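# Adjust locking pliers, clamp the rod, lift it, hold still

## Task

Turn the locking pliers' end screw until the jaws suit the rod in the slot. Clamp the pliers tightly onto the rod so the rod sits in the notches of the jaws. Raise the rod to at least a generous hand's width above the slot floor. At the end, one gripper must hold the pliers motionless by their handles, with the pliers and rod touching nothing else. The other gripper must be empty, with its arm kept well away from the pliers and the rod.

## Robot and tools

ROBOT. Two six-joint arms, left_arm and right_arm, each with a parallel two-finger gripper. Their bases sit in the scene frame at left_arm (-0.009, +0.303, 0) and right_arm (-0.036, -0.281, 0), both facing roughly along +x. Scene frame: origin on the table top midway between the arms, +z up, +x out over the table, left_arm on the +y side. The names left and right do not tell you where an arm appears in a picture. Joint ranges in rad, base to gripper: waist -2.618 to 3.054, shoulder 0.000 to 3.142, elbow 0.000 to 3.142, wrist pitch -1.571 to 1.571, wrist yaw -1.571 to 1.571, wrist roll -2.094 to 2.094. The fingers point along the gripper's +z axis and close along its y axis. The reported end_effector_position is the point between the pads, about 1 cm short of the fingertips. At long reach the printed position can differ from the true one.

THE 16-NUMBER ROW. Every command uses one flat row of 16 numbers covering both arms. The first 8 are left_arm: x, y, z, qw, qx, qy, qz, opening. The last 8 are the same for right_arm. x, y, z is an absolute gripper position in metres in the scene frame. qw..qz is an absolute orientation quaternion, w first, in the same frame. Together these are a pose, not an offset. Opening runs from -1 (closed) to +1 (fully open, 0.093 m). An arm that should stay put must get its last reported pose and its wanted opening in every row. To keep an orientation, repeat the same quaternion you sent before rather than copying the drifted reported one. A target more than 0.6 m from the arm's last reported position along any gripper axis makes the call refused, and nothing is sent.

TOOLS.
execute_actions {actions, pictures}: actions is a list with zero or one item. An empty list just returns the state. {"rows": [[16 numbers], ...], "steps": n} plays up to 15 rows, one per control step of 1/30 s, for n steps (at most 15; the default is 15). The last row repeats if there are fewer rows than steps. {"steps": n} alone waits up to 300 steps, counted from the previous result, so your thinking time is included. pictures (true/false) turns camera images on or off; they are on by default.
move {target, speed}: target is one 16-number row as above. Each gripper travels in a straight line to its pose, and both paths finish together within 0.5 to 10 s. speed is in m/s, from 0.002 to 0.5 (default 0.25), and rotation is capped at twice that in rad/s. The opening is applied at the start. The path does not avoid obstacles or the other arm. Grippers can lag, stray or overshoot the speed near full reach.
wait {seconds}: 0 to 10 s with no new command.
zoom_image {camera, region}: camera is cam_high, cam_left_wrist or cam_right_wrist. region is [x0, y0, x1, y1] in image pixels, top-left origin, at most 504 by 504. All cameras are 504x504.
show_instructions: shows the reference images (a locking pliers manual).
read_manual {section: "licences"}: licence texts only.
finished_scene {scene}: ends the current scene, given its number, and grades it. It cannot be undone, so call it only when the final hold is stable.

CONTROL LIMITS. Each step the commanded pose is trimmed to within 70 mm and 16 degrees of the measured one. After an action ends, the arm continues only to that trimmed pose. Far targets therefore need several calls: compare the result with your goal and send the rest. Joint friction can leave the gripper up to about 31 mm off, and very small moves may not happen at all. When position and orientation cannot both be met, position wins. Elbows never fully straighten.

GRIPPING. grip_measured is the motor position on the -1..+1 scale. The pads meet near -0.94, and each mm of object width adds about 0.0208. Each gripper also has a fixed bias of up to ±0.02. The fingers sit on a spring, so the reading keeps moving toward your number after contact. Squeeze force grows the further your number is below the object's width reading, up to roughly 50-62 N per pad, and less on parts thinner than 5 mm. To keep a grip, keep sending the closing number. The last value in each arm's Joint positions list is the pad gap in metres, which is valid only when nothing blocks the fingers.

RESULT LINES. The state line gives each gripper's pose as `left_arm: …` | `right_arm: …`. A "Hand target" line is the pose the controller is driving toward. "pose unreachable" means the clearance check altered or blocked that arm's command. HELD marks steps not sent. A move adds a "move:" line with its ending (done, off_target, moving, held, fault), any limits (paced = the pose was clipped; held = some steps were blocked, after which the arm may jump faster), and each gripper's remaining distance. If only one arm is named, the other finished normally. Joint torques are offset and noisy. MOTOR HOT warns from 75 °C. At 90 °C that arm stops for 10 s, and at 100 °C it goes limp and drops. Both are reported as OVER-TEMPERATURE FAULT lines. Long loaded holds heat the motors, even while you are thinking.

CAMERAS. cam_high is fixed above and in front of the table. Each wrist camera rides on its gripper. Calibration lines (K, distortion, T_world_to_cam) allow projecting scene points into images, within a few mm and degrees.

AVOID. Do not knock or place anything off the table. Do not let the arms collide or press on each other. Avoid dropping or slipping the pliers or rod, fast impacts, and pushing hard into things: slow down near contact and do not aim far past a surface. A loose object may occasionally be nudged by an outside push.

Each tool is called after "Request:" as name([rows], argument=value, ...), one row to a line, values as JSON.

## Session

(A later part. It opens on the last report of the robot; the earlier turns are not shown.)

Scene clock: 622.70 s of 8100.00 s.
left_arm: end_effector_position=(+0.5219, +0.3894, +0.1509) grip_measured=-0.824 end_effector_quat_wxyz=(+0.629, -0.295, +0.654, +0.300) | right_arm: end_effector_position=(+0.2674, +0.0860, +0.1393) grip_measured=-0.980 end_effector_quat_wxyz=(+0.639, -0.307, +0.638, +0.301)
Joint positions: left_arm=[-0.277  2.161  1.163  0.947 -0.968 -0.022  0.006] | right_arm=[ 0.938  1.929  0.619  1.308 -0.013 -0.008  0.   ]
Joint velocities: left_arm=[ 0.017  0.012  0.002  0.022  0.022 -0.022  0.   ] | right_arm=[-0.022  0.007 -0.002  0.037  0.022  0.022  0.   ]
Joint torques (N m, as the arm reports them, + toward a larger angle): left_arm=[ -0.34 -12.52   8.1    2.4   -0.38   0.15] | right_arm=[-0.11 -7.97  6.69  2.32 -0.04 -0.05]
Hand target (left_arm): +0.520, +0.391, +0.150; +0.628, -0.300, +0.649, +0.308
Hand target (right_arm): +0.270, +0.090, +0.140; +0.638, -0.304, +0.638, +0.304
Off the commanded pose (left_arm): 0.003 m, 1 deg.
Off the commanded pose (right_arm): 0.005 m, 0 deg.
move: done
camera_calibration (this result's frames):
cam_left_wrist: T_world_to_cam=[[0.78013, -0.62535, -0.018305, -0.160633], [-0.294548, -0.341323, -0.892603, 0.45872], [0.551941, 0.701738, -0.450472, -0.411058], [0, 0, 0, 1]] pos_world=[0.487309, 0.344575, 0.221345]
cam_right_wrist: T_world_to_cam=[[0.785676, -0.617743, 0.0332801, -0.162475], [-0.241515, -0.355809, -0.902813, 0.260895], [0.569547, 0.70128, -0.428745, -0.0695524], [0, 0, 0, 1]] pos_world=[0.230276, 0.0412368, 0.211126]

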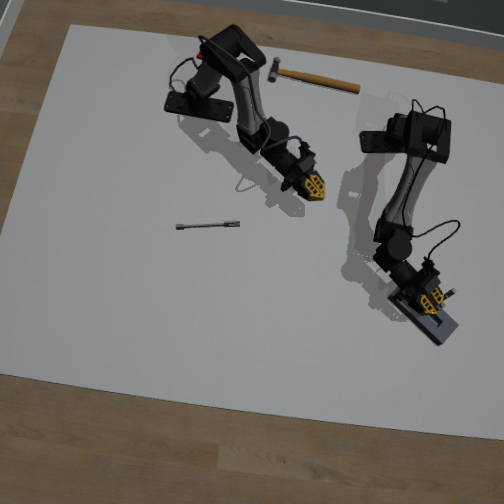

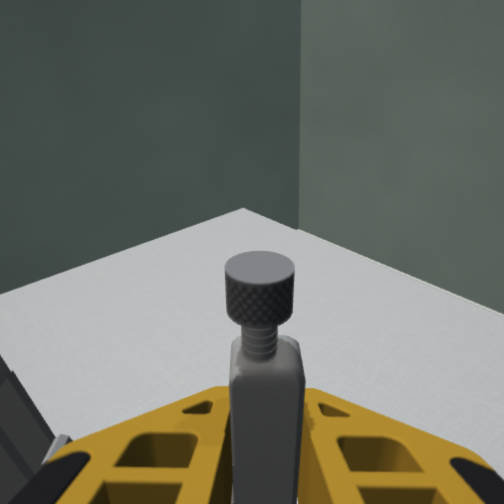

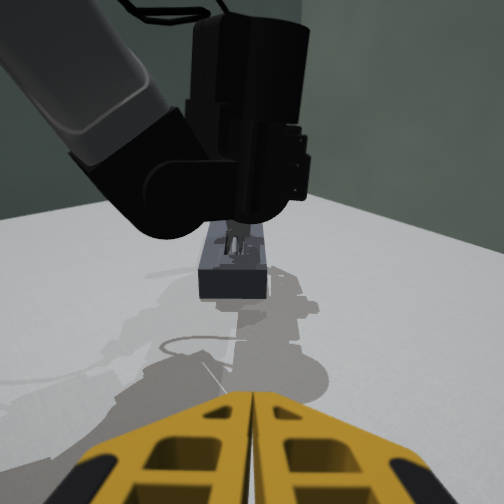

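Astride and near the floor. Release and regrasp.

Request:
execute_actions([
  {"rows":[[0.520,0.391,0.148,0.628,-0.300,0.648,0.308,-0.35,0.27,0.09,0.14,0.638,-0.304,0.638,0.304,-1]],"steps":12},
])

Request:
move(target=[0.518,0.392,0.24,0.638,-0.304,0.638,0.304,-0.35,0.27,0.09,0.14,0.638,-0.304,0.638,0.304,-1], speed=0.1)

Request:
move(target=[0.488,0.413,0.225,0.638,-0.304,0.638,0.304,1,0.27,0.09,0.14,0.638,-0.304,0.638,0.304,-1], speed=0.1)

Request:
move(target=[0.488,0.413,0.18,0.638,-0.304,0.638,0.304,1,0.27,0.09,0.14,0.638,-0.304,0.638,0.304,-1], speed=0.06)

Scene clock: 627.67 s of 8100.00 s.
left_arm: end_effector_position=(+0.5199, +0.3911, +0.1536) grip_measured=-0.351 end_effector_quat_wxyz=(+0.631, -0.302, +0.647, +0.303) | right_arm: end_effector_position=(+0.2674, +0.0860, +0.1393) grip_measured=-0.980 end_effector_quat_wxyz=(+0.639, -0.307, +0.638, +0.301)
Joint positions: left_arm=[-0.277  2.161  1.163  0.963 -0.984 -0.019  0.028] | right_arm=[ 0.938  1.929  0.619  1.308 -0.013 -0.008  0.   ]
Joint velocities: left_arm=[-0.002  0.002  0.002  0.007  0.037 -0.037 -0.   ] | right_arm=[-0.007 -0.007  0.002  0.022 -0.007  0.066  0.   ]
Joint torques (N m, as the arm reports them, + toward a larger angle): left_arm=[ -0.51 -12.19   7.86   2.24  -0.19   0.17] | right_arm=[-0.05 -7.92  6.67  2.34 -0.04 -0.05]
Hand target (left_arm): +0.520, +0.391, +0.148; +0.628, -0.300, +0.649, +0.308
Hand target (right_arm): +0.270, +0.090, +0.140; +0.638, -0.304, +0.638, +0.304
Off the commanded pose (left_arm): 0.006 m, 1 deg.
Off the commanded pose (right_arm): 0.005 m, 0 deg.
Steps of this call (steps 1 to 137: nothing new was sent; steps 138 to 149: all 12 steps of this action). Readings (end_effector_position):
138: left_arm (+0.5217, +0.3895, +0.1509) | right_arm (+0.2674, +0.0860, +0.1393)
139: left_arm (+0.5213, +0.3899, +0.1513) | right_arm (+0.2674, +0.0860, +0.1393)
141: left_arm (+0.5206, +0.3905, +0.1523) | right_arm (+0.2674, +0.0860, +0.1393)
145: left_arm (+0.5201, +0.3909, +0.1532) | right_arm (+0.2674, +0.0860, +0.1393)
149: the state above
camera_calibration (this result's frames):
cam_left_wrist: T_world_to_cam=[[0.79018, -0.612821, -0.00815408, -0.169667], [-0.276926, -0.34514, -0.896767, 0.454133], [0.546743, 0.710865, -0.442428, -0.412056], [0, 0, 0, 1]] pos_world=[0.485117, 0.345681, 0.223563]
cam_right_wrist: T_world_to_cam=[[0.785676, -0.617743, 0.0332801, -0.162475], [-0.241515, -0.355809, -0.902813, 0.260895], [0.569547, 0.70128, -0.428745, -0.0695524], [0, 0, 0, 1]] pos_world=[0.230276, 0.0412368, 0.211126]

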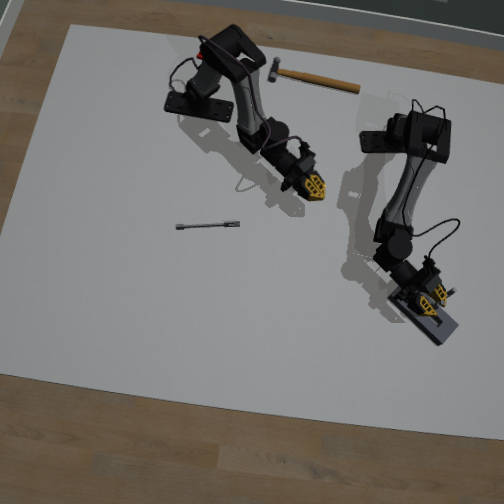

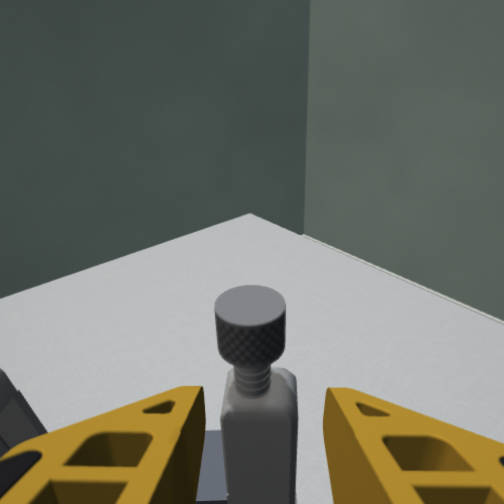

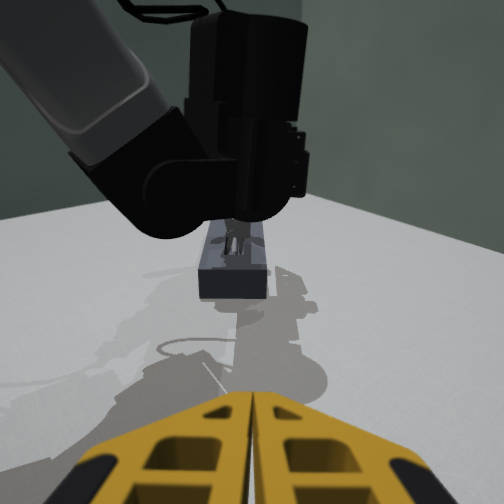

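Scene clock: 629.33 s of 8100.00 s.
left_arm: end_effector_position=(+0.5154, +0.3916, +0.2303) grip_measured=-0.351 end_effector_quat_wxyz=(+0.635, -0.302, +0.643, +0.304) | right_arm: end_effector_position=(+0.2674, +0.0860, +0.1393) grip_measured=-0.980 end_effector_quat_wxyz=(+0.639, -0.307, +0.638, +0.301)
Joint positions: left_arm=[-0.277  1.981  1.232  0.735 -0.985 -0.004  0.028] | right_arm=[ 0.938  1.929  0.619  1.308 -0.013 -0.008  0.   ]
Joint velocities: left_arm=[-0.007  0.002  0.007 -0.007  0.037 -0.051  0.001] | right_arm=[ 0.002 -0.007 -0.002 -0.066 -0.037 -0.007  0.   ]
Joint torques (N m, as the arm reports them, + toward a larger angle): left_arm=[ -0.29 -13.58  11.11   2.05  -0.17   0.07] | right_arm=[-0.12 -7.98  6.67  2.34 -0.04 -0.06]
Hand target (left_arm): +0.516, +0.392, +0.240; +0.638, -0.304, +0.638, +0.304
Hand target (right_arm): +0.270, +0.090, +0.140; +0.638, -0.304, +0.638, +0.304
Off the commanded pose (left_arm): 0.010 m, 1 deg.
Off the commanded pose (right_arm): 0.005 m, 0 deg.
move: done
camera_calibration (this result's frames):
cam_left_wrist: T_world_to_cam=[[0.790822, -0.612027, -0.00486746, -0.166526], [-0.267911, -0.339005, -0.901831, 0.516025], [0.550295, 0.714492, -0.432061, -0.381667], [0, 0, 0, 1]] pos_world=[0.47997, 0.345715, 0.299654]
cam_right_wrist: T_world_to_cam=[[0.785676, -0.617743, 0.0332801, -0.162475], [-0.241515, -0.355809, -0.902813, 0.260895], [0.569547, 0.70128, -0.428745, -0.0695524], [0, 0, 0, 1]] pos_world=[0.230276, 0.0412368, 0.211126]

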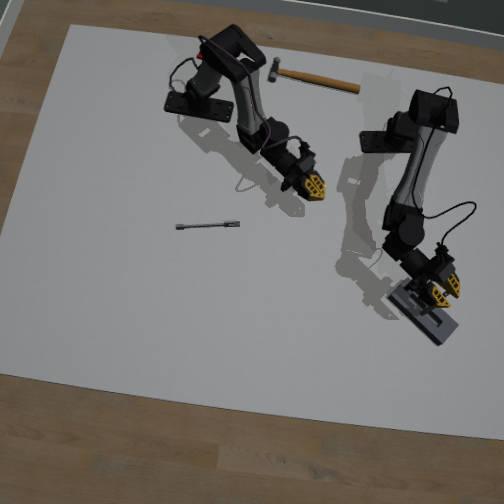

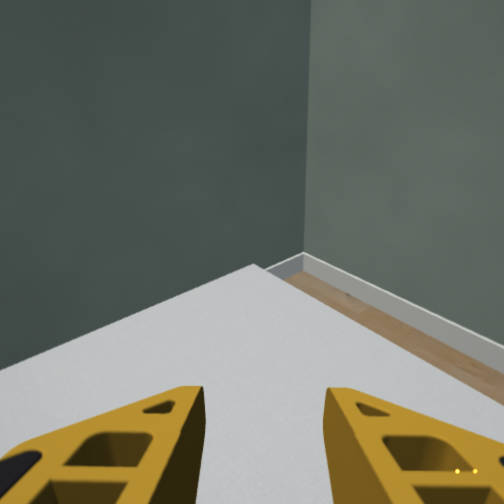

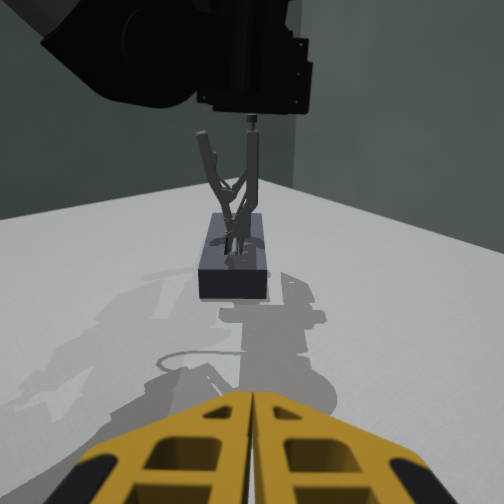

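Scene clock: 630.23 s of 8100.00 s.
left_arm: end_effector_position=(+0.4932, +0.4102, +0.2270) grip_measured=+1.000 end_effector_quat_wxyz=(+0.640, -0.307, +0.636, +0.303) | right_arm: end_effector_position=(+0.2674, +0.0860, +0.1393) grip_measured=-0.980 end_effector_quat_wxyz=(+0.639, -0.307, +0.638, +0.301)
Joint positions: left_arm=[-0.237  1.918  1.112  0.81  -0.951 -0.004  0.093] | right_arm=[ 0.938  1.929  0.619  1.308 -0.013 -0.008  0.   ]
Joint velocities: left_arm=[ 0.007  0.007  0.007  0.007  0.037 -0.037  0.   ] | right_arm=[-0.007 -0.007 -0.007 -0.051  0.037 -0.022  0.   ]
Joint torques (N m, as the arm reports them, + toward a larger angle): left_arm=[  0.16 -13.44   6.1    2.33  -0.06   0.11] | right_arm=[-0.13 -7.95  6.7   2.33 -0.06 -0.07]
Hand target (left_arm): +0.488, +0.413, +0.225; +0.639, -0.304, +0.638, +0.305
Hand target (right_arm): +0.270, +0.090, +0.140; +0.638, -0.304, +0.638, +0.304
Off the commanded pose (left_arm): 0.006 m, 0 deg.
Off the commanded pose (right_arm): 0.005 m, 0 deg.
move: done
camera_calibration (this result's frames):
cam_left_wrist: T_world_to_cam=[[0.794263, -0.607488, 0.0102723, -0.144586], [-0.249825, -0.341952, -0.905901, 0.506594], [0.553836, 0.716957, -0.423365, -0.388887], [0, 0, 0, 1]] pos_world=[0.456779, 0.364212, 0.295768]
cam_right_wrist: T_world_to_cam=[[0.785676, -0.617743, 0.0332801, -0.162475], [-0.241515, -0.355809, -0.902813, 0.260895], [0.569547, 0.70128, -0.428745, -0.0695524], [0, 0, 0, 1]] pos_world=[0.230276, 0.0412368, 0.211126]

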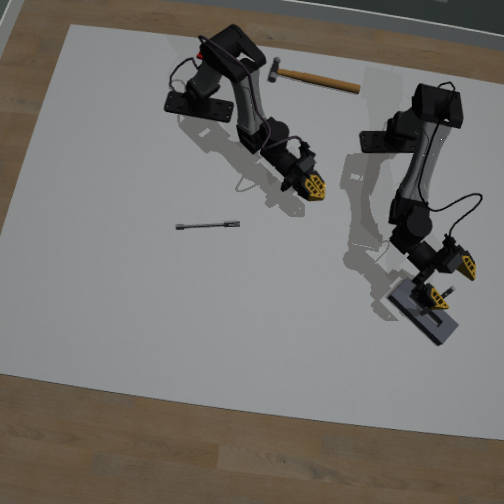

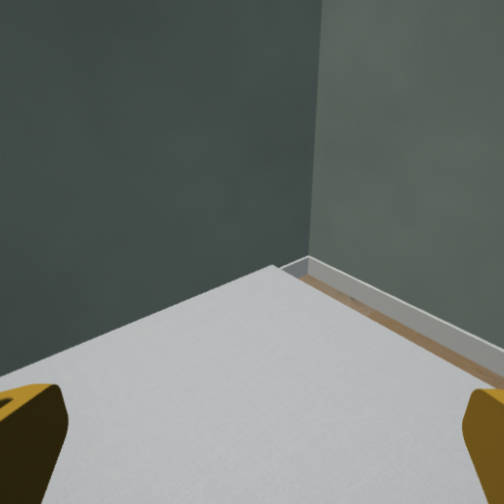

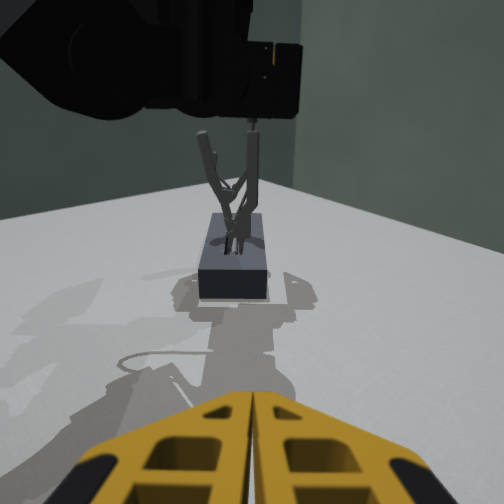

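Scene clock: 631.53 s of 8100.00 s.
left_arm: end_effector_position=(+0.4916, +0.4101, +0.1951) grip_measured=+1.000 end_effector_quat_wxyz=(+0.648, -0.311, +0.628, +0.297) | right_arm: end_effector_position=(+0.2674, +0.0860, +0.1393) grip_measured=-0.980 end_effector_quat_wxyz=(+0.639, -0.307, +0.638, +0.301)
Joint positions: left_arm=[-0.237  1.998  1.05   0.978 -0.95  -0.004  0.093] | right_arm=[ 0.938  1.929  0.619  1.308 -0.013 -0.008  0.   ]
Joint velocities: left_arm=[-0.017 -0.002 -0.017  0.007  0.007 -0.051  0.   ] | right_arm=[-0.017 -0.012 -0.017  0.037  0.051  0.022  0.   ]
Joint torques (N m, as the arm reports them, + toward a larger angle): left_arm=[  0.19 -10.58   5.48   2.27  -0.01   0.07] | right_arm=[-0.11 -7.97  6.7   2.34 -0.04 -0.06]
Hand target (left_arm): +0.488, +0.413, +0.180; +0.638, -0.304, +0.638, +0.304
Hand target (right_arm): +0.270, +0.090, +0.140; +0.638, -0.304, +0.638, +0.304
Off the commanded pose (left_arm): 0.016 m, 2 deg.
Off the commanded pose (right_arm): 0.005 m, 0 deg.
move: off_target (left_arm)
camera_calibration (this result's frames):
cam_left_wrist: T_world_to_cam=[[0.792534, -0.608967, 0.0323894, -0.14591], [-0.226251, -0.342943, -0.911702, 0.467205], [0.566304, 0.715226, -0.409574, -0.409564], [0, 0, 0, 1]] pos_world=[0.453282, 0.364301, 0.262931]
cam_right_wrist: T_world_to_cam=[[0.785676, -0.617743, 0.0332801, -0.162475], [-0.241515, -0.355809, -0.902813, 0.260895], [0.569547, 0.70128, -0.428745, -0.0695524], [0, 0, 0, 1]] pos_world=[0.230276, 0.0412368, 0.211126]

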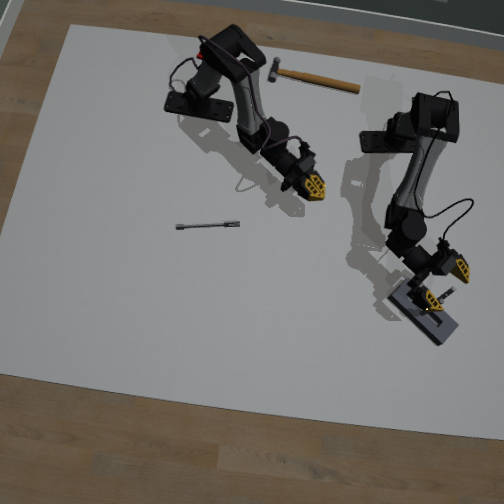

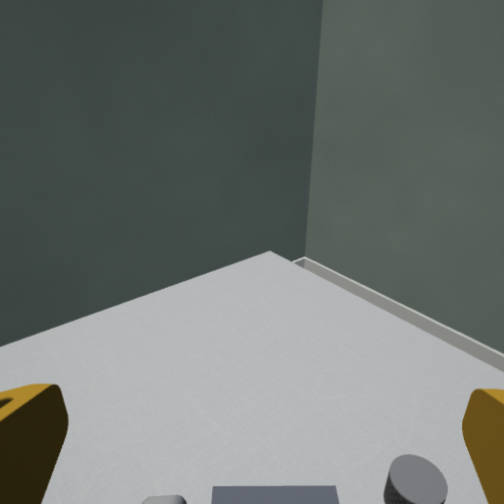

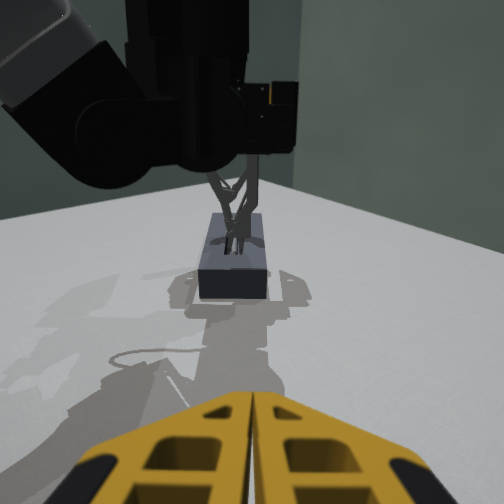

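Request:
move(target=[0.494,0.406,0.132,0.638,-0.304,0.638,0.304,1,0.27,0.09,0.14,0.638,-0.304,0.638,0.304,-1], speed=0.06)

Request:
move(target=[0.500,0.402,0.138,0.638,-0.304,0.638,0.304,0.5,0.27,0.09,0.14,0.638,-0.304,0.638,0.304,-1], speed=0.02)

Request:
move(target=[0.504,0.398,0.138,0.638,-0.304,0.638,0.304,0.35,0.27,0.09,0.14,0.638,-0.304,0.638,0.304,-1], speed=0.02)

Scene clock: 636.53 s of 8100.00 s.
left_arm: end_effector_position=(+0.4994, +0.4101, +0.1454) grip_measured=+1.000 end_effector_quat_wxyz=(+0.646, -0.311, +0.629, +0.300) | right_arm: end_effector_position=(+0.2674, +0.0860, +0.1393) grip_measured=-0.980 end_effector_quat_wxyz=(+0.639, -0.307, +0.638, +0.301)
Joint positions: left_arm=[-0.237  2.157  1.05   1.132 -0.954 -0.004  0.093] | right_arm=[ 0.938  1.929  0.619  1.308 -0.013 -0.008  0.   ]
Joint velocities: left_arm=[-0.012 -0.007 -0.002 -0.022 -0.051 -0.007  0.   ] | right_arm=[-0.027  0.012  0.007 -0.022 -0.007 -0.022  0.   ]
Joint torques (N m, as the arm reports them, + toward a larger angle): left_arm=[ -0.96 -11.55   4.87   2.29  -0.17   0.06] | right_arm=[-0.11 -7.98  6.72  2.33 -0.05 -0.05]
Hand target (left_arm): +0.495, +0.406, +0.132; +0.638, -0.304, +0.639, +0.304
Hand target (right_arm): +0.270, +0.090, +0.140; +0.638, -0.304, +0.638, +0.304
Off the commanded pose (left_arm): 0.015 m, 2 deg.
Off the commanded pose (right_arm): 0.005 m, 0 deg.
move: off_target (left_arm)
camera_calibration (this result's frames):
cam_left_wrist: T_world_to_cam=[[0.795243, -0.605643, 0.0280252, -0.152577], [-0.229675, -0.34371, -0.910557, 0.425488], [0.561105, 0.717677, -0.412433, -0.432267], [0, 0, 0, 1]] pos_world=[0.461607, 0.364065, 0.213425]
cam_right_wrist: T_world_to_cam=[[0.785676, -0.617743, 0.0332801, -0.162475], [-0.241515, -0.355809, -0.902813, 0.260895], [0.569547, 0.70128, -0.428745, -0.0695524], [0, 0, 0, 1]] pos_world=[0.230276, 0.0412368, 0.211126]

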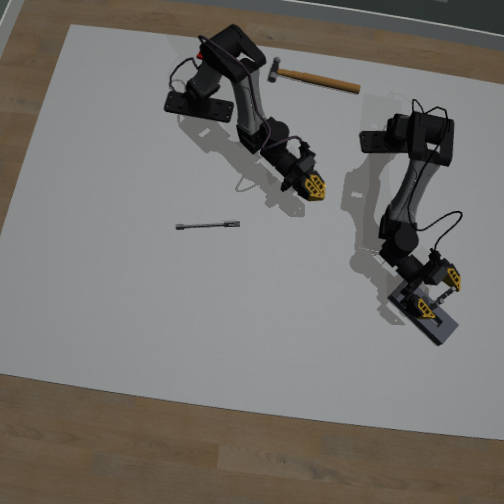

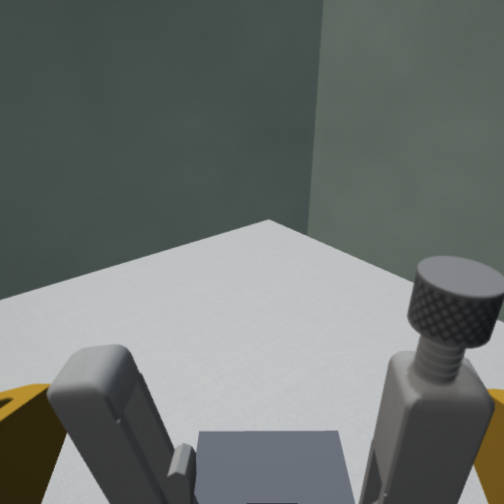

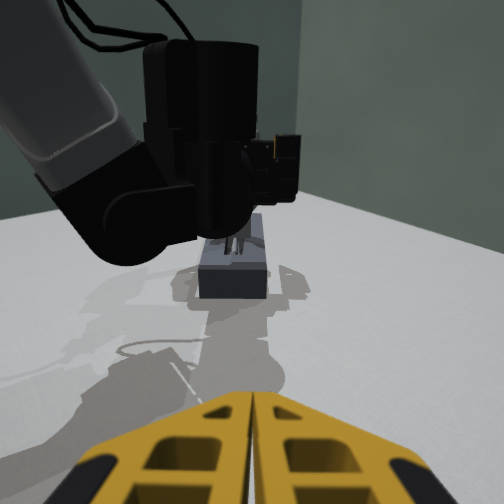

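Scene clock: 637.50 s of 8100.00 s.
left_arm: end_effector_position=(+0.4988, +0.4067, +0.1449) grip_measured=+0.502 end_effector_quat_wxyz=(+0.645, -0.311, +0.630, +0.301) | right_arm: end_effector_position=(+0.2674, +0.0860, +0.1393) grip_measured=-0.980 end_effector_quat_wxyz=(+0.639, -0.307, +0.638, +0.301)
Joint positions: left_arm=[-0.246  2.157  1.05   1.129 -0.966 -0.004  0.069] | right_arm=[ 0.938  1.929  0.619  1.308 -0.013 -0.008  0.   ]
Joint velocities: left_arm=[ 0.002 -0.002 -0.012  0.007 -0.095  0.037 -0.   ] | right_arm=[ 0.007 -0.002 -0.012 -0.007 -0.037 -0.037  0.   ]
Joint torques (N m, as the arm reports them, + toward a larger angle): left_arm=[ -0.93 -11.94   7.53   2.05  -0.12   0.06] | right_arm=[-0.12 -7.96  6.72  2.32 -0.04 -0.05]
Hand target (left_arm): +0.500, +0.402, +0.138; +0.638, -0.304, +0.639, +0.304
Hand target (right_arm): +0.270, +0.090, +0.140; +0.638, -0.304, +0.638, +0.304
Off the commanded pose (left_arm): 0.008 m, 2 deg.
Off the commanded pose (right_arm): 0.005 m, 0 deg.
move: done
camera_calibration (this result's frames):
cam_left_wrist: T_world_to_cam=[[0.796927, -0.603517, 0.0259531, -0.155567], [-0.231199, -0.34442, -0.909902, 0.424689], [0.55808, 0.719125, -0.414011, -0.428555], [0, 0, 0, 1]] pos_world=[0.461332, 0.360569, 0.213037]
cam_right_wrist: T_world_to_cam=[[0.785676, -0.617743, 0.0332801, -0.162475], [-0.241515, -0.355809, -0.902813, 0.260895], [0.569547, 0.70128, -0.428745, -0.0695524], [0, 0, 0, 1]] pos_world=[0.230276, 0.0412368, 0.211126]

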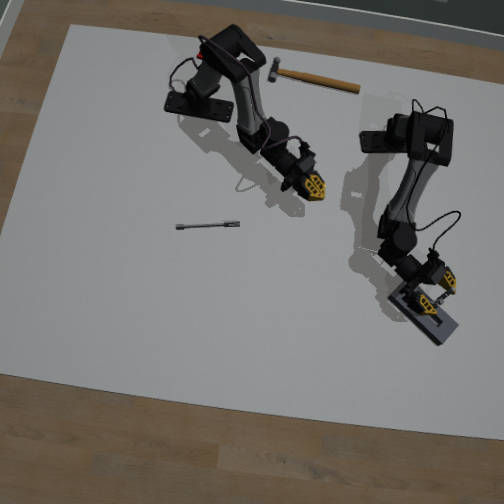

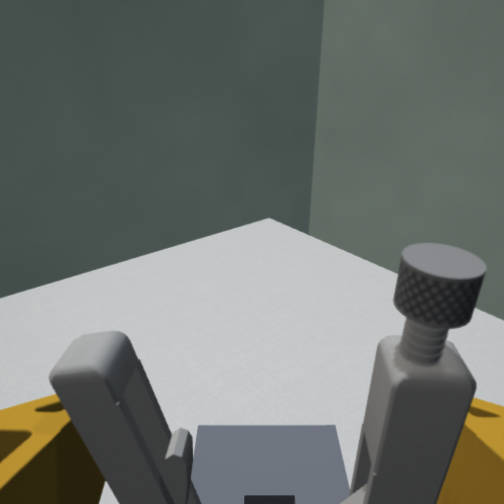

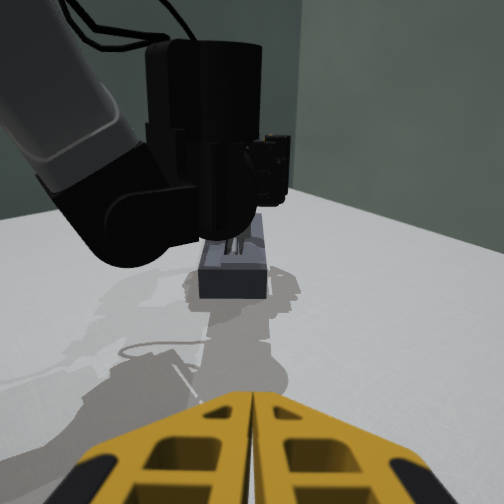

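Scene clock: 638.40 s of 8100.00 s.
left_arm: end_effector_position=(+0.4980, +0.4049, +0.1449) grip_measured=+0.354 end_effector_quat_wxyz=(+0.644, -0.313, +0.629, +0.302) | right_arm: end_effector_position=(+0.2674, +0.0860, +0.1393) grip_measured=-0.980 end_effector_quat_wxyz=(+0.639, -0.307, +0.638, +0.301)
Joint positions: left_arm=[-0.252  2.157  1.05   1.129 -0.976 -0.004  0.062] | right_arm=[ 0.938  1.929  0.619  1.308 -0.013 -0.008  0.   ]
Joint velocities: left_arm=[-0.007  0.007 -0.017  0.066 -0.007  0.037 -0.001] | right_arm=[ 0.017  0.002  0.017 -0.037  0.007  0.066  0.   ]
Joint torques (N m, as the arm reports them, + toward a larger angle): left_arm=[ -1.29 -10.94   9.44   1.94  -0.1    0.09] | right_arm=[-0.1  -7.93  6.67  2.34 -0.05 -0.06]
Hand target (left_arm): +0.504, +0.398, +0.138; +0.638, -0.304, +0.638, +0.304
Hand target (right_arm): +0.270, +0.090, +0.140; +0.638, -0.304, +0.638, +0.304
Off the commanded pose (left_arm): 0.011 m, 2 deg.
Off the commanded pose (right_arm): 0.005 m, 0 deg.
move: off_target (left_arm)
camera_calibration (this result's frames):
cam_left_wrist: T_world_to_cam=[[0.799909, -0.599554, 0.0260827, -0.159096], [-0.229504, -0.345779, -0.909816, 0.42355], [0.554502, 0.721784, -0.414192, -0.426098], [0, 0, 0, 1]] pos_world=[0.460741, 0.358619, 0.213015]
cam_right_wrist: T_world_to_cam=[[0.785676, -0.617743, 0.0332801, -0.162475], [-0.241515, -0.355809, -0.902813, 0.260895], [0.569547, 0.70128, -0.428745, -0.0695524], [0, 0, 0, 1]] pos_world=[0.230276, 0.0412368, 0.211126]

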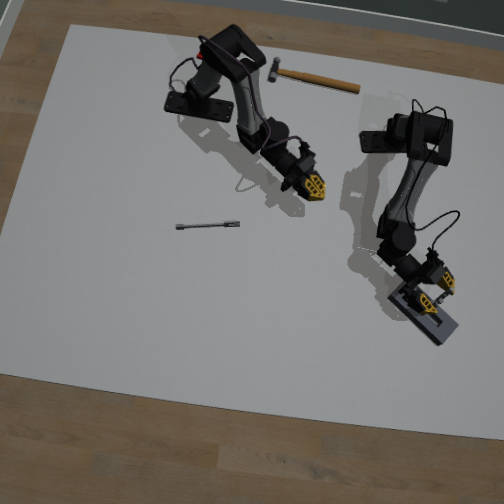

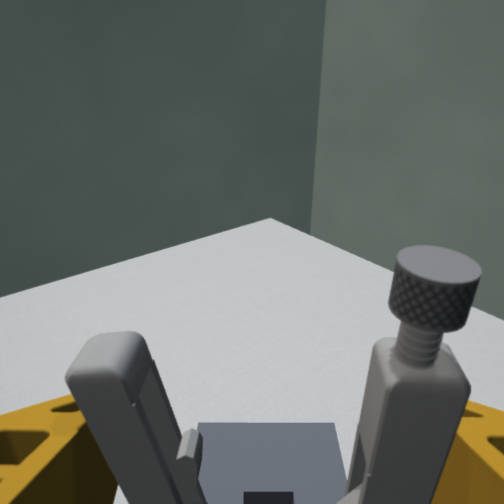

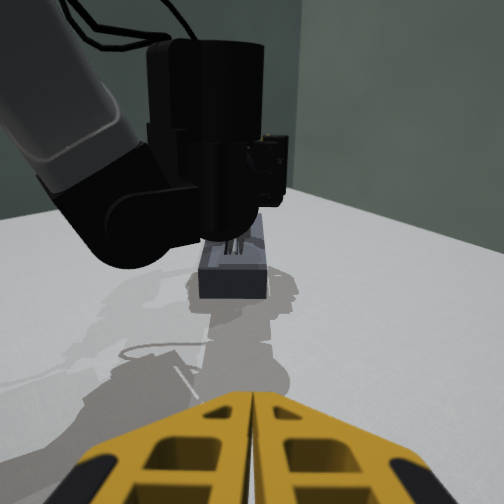

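Request:
move(target=[0.511,0.395,0.142,0.638,-0.304,0.638,0.304,0.2,0.27,0.09,0.14,0.638,-0.304,0.638,0.304,-1], speed=0.02)

Scene clock: 641.57 s of 8100.00 s.
left_arm: end_effector_position=(+0.5033, +0.4025, +0.1453) grip_measured=+0.203 end_effector_quat_wxyz=(+0.638, -0.312, +0.633, +0.307) | right_arm: end_effector_position=(+0.2674, +0.0860, +0.1393) grip_measured=-0.980 end_effector_quat_wxyz=(+0.639, -0.307, +0.638, +0.301)
Joint positions: left_arm=[-0.258  2.164  1.082  1.089 -0.988 -0.003  0.055] | right_arm=[ 0.938  1.929  0.619  1.308 -0.013 -0.008  0.   ]
Joint velocities: left_arm=[-0.002  0.007  0.012  0.007  0.051  0.022 -0.001] | right_arm=[-0.012 -0.027 -0.007  0.022 -0.022 -0.007  0.   ]
Joint torques (N m, as the arm reports them, + toward a larger angle): left_arm=[ -1.12 -11.34  10.03   2.01  -0.04   0.06] | right_arm=[-0.07 -7.97  6.76  2.34 -0.04 -0.06]
Hand target (left_arm): +0.511, +0.395, +0.142; +0.638, -0.304, +0.638, +0.304
Hand target (right_arm): +0.270, +0.090, +0.140; +0.638, -0.304, +0.638, +0.304
Off the commanded pose (left_arm): 0.011 m, 1 deg.
Off the commanded pose (right_arm): 0.005 m, 0 deg.
move: off_target (left_arm)
camera_calibration (this result's frames):
cam_left_wrist: T_world_to_cam=[[0.803645, -0.594993, 0.0117945, -0.166399], [-0.242513, -0.345527, -0.906531, 0.430326], [0.543455, 0.725668, -0.421974, -0.422006], [0, 0, 0, 1]] pos_world=[0.467427, 0.35592, 0.213991]
cam_right_wrist: T_world_to_cam=[[0.785676, -0.617743, 0.0332801, -0.162475], [-0.241515, -0.355809, -0.902813, 0.260895], [0.569547, 0.70128, -0.428745, -0.0695524], [0, 0, 0, 1]] pos_world=[0.230276, 0.0412368, 0.211126]

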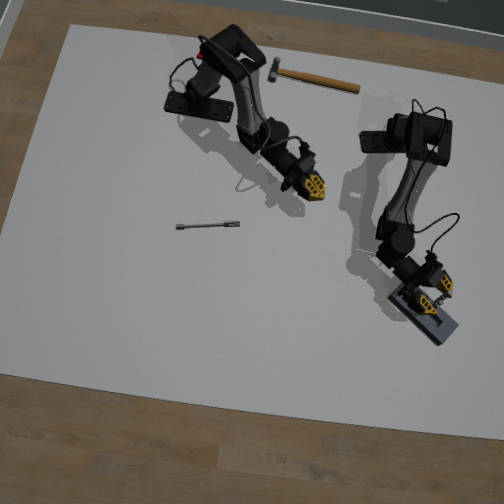

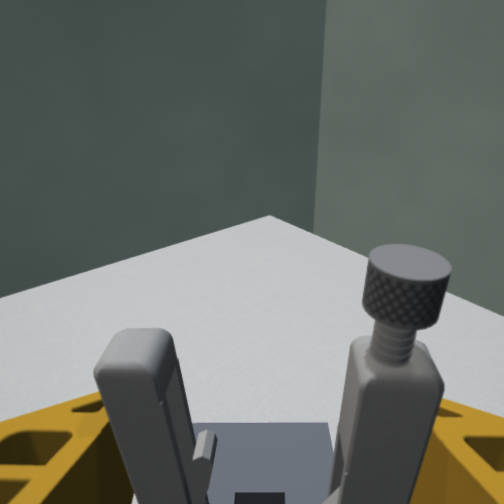

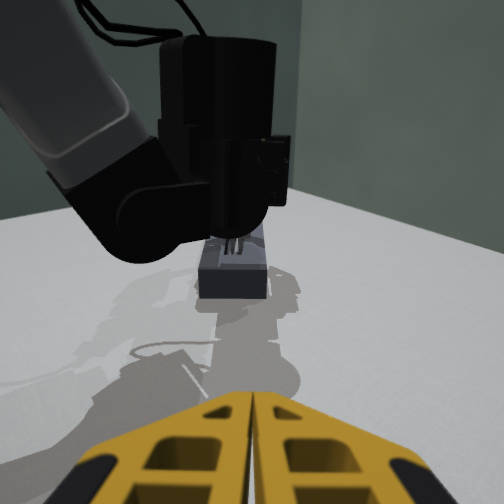

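Request:
move(target=[0.511,0.395,0.142,0.638,-0.304,0.638,0.304,0.12,0.27,0.09,0.14,0.638,-0.304,0.638,0.304,-1], speed=0.02)

Request:
zoom_image(camera="cam_right_wrist", region=[200,210,270,270])

Scene clock: 645.17 s of 8100.00 s.
left_arm: end_effector_position=(+0.5037, +0.4019, +0.1453) grip_measured=+0.123 end_effector_quat_wxyz=(+0.639, -0.311, +0.634, +0.306) | right_arm: end_effector_position=(+0.2674, +0.0860, +0.1393) grip_measured=-0.980 end_effector_quat_wxyz=(+0.639, -0.307, +0.638, +0.301)
Joint positions: left_arm=[-0.259  2.164  1.082  1.088 -0.986 -0.003  0.051] | right_arm=[ 0.938  1.929  0.619  1.308 -0.013 -0.008  0.   ]
Joint velocities: left_arm=[-0.012  0.002 -0.012 -0.007  0.022 -0.007 -0.001] | right_arm=[-0.007 -0.007 -0.002 -0.007 -0.022  0.022  0.   ]
Joint torques (N m, as the arm reports them, + toward a larger angle): left_arm=[ -1.18 -11.19   9.91   2.04  -0.11   0.09] | right_arm=[-0.17 -7.98  6.71  2.33 -0.04 -0.06]
Hand target (left_arm): +0.511, +0.395, +0.142; +0.638, -0.304, +0.638, +0.304
Hand target (right_arm): +0.270, +0.090, +0.140; +0.638, -0.304, +0.638, +0.304
Off the commanded pose (left_arm): 0.011 m, 1 deg.
Off the commanded pose (right_arm): 0.005 m, 0 deg.
move: off_target (left_arm)
camera_calibration (this result's frames):
cam_left_wrist: T_world_to_cam=[[0.801829, -0.597443, 0.0114627, -0.165192], [-0.24391, -0.344743, -0.906455, 0.430596], [0.545507, 0.724026, -0.422147, -0.422138], [0, 0, 0, 1]] pos_world=[0.467761, 0.355391, 0.214005]
cam_right_wrist: T_world_to_cam=[[0.785676, -0.617743, 0.0332801, -0.162475], [-0.241515, -0.355809, -0.902813, 0.260895], [0.569547, 0.70128, -0.428745, -0.0695524], [0, 0, 0, 1]] pos_world=[0.230276, 0.0412368, 0.211126]

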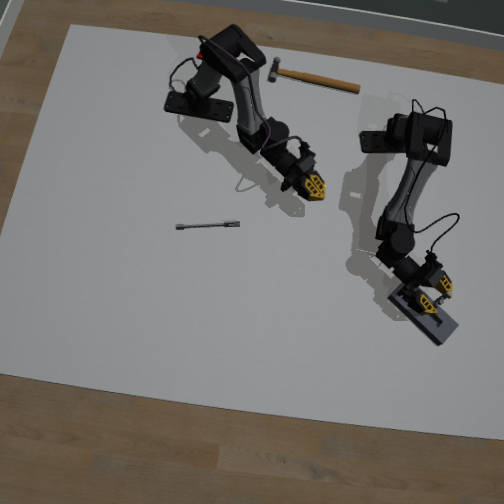

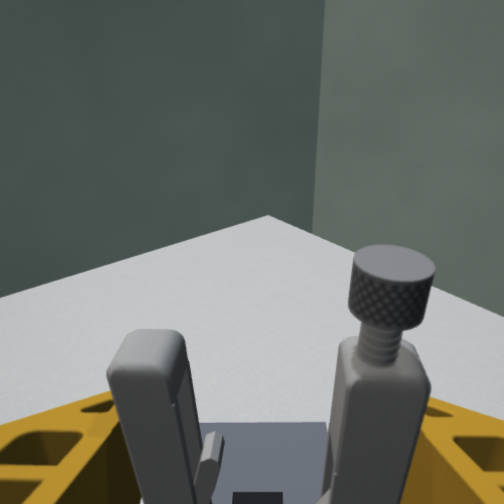

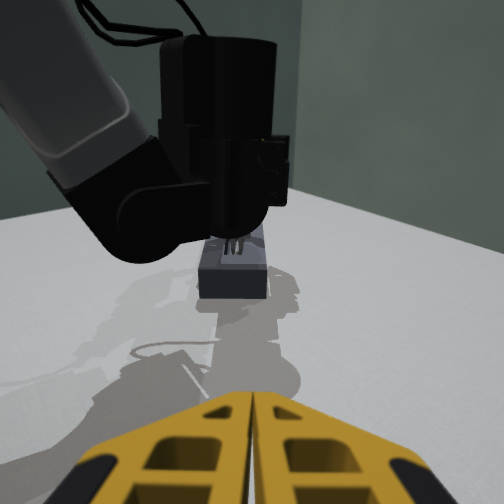

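Region (200, 210, 270, 270) of cam_right_wrist's 504x504 image, scaled by 7.200, with more detail than that image has; it fills the top 432 rows of this view, and the rest is white.

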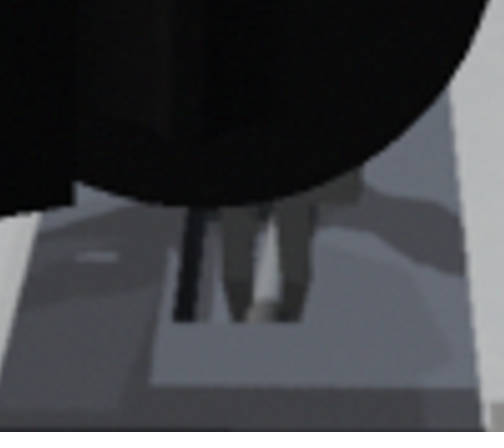

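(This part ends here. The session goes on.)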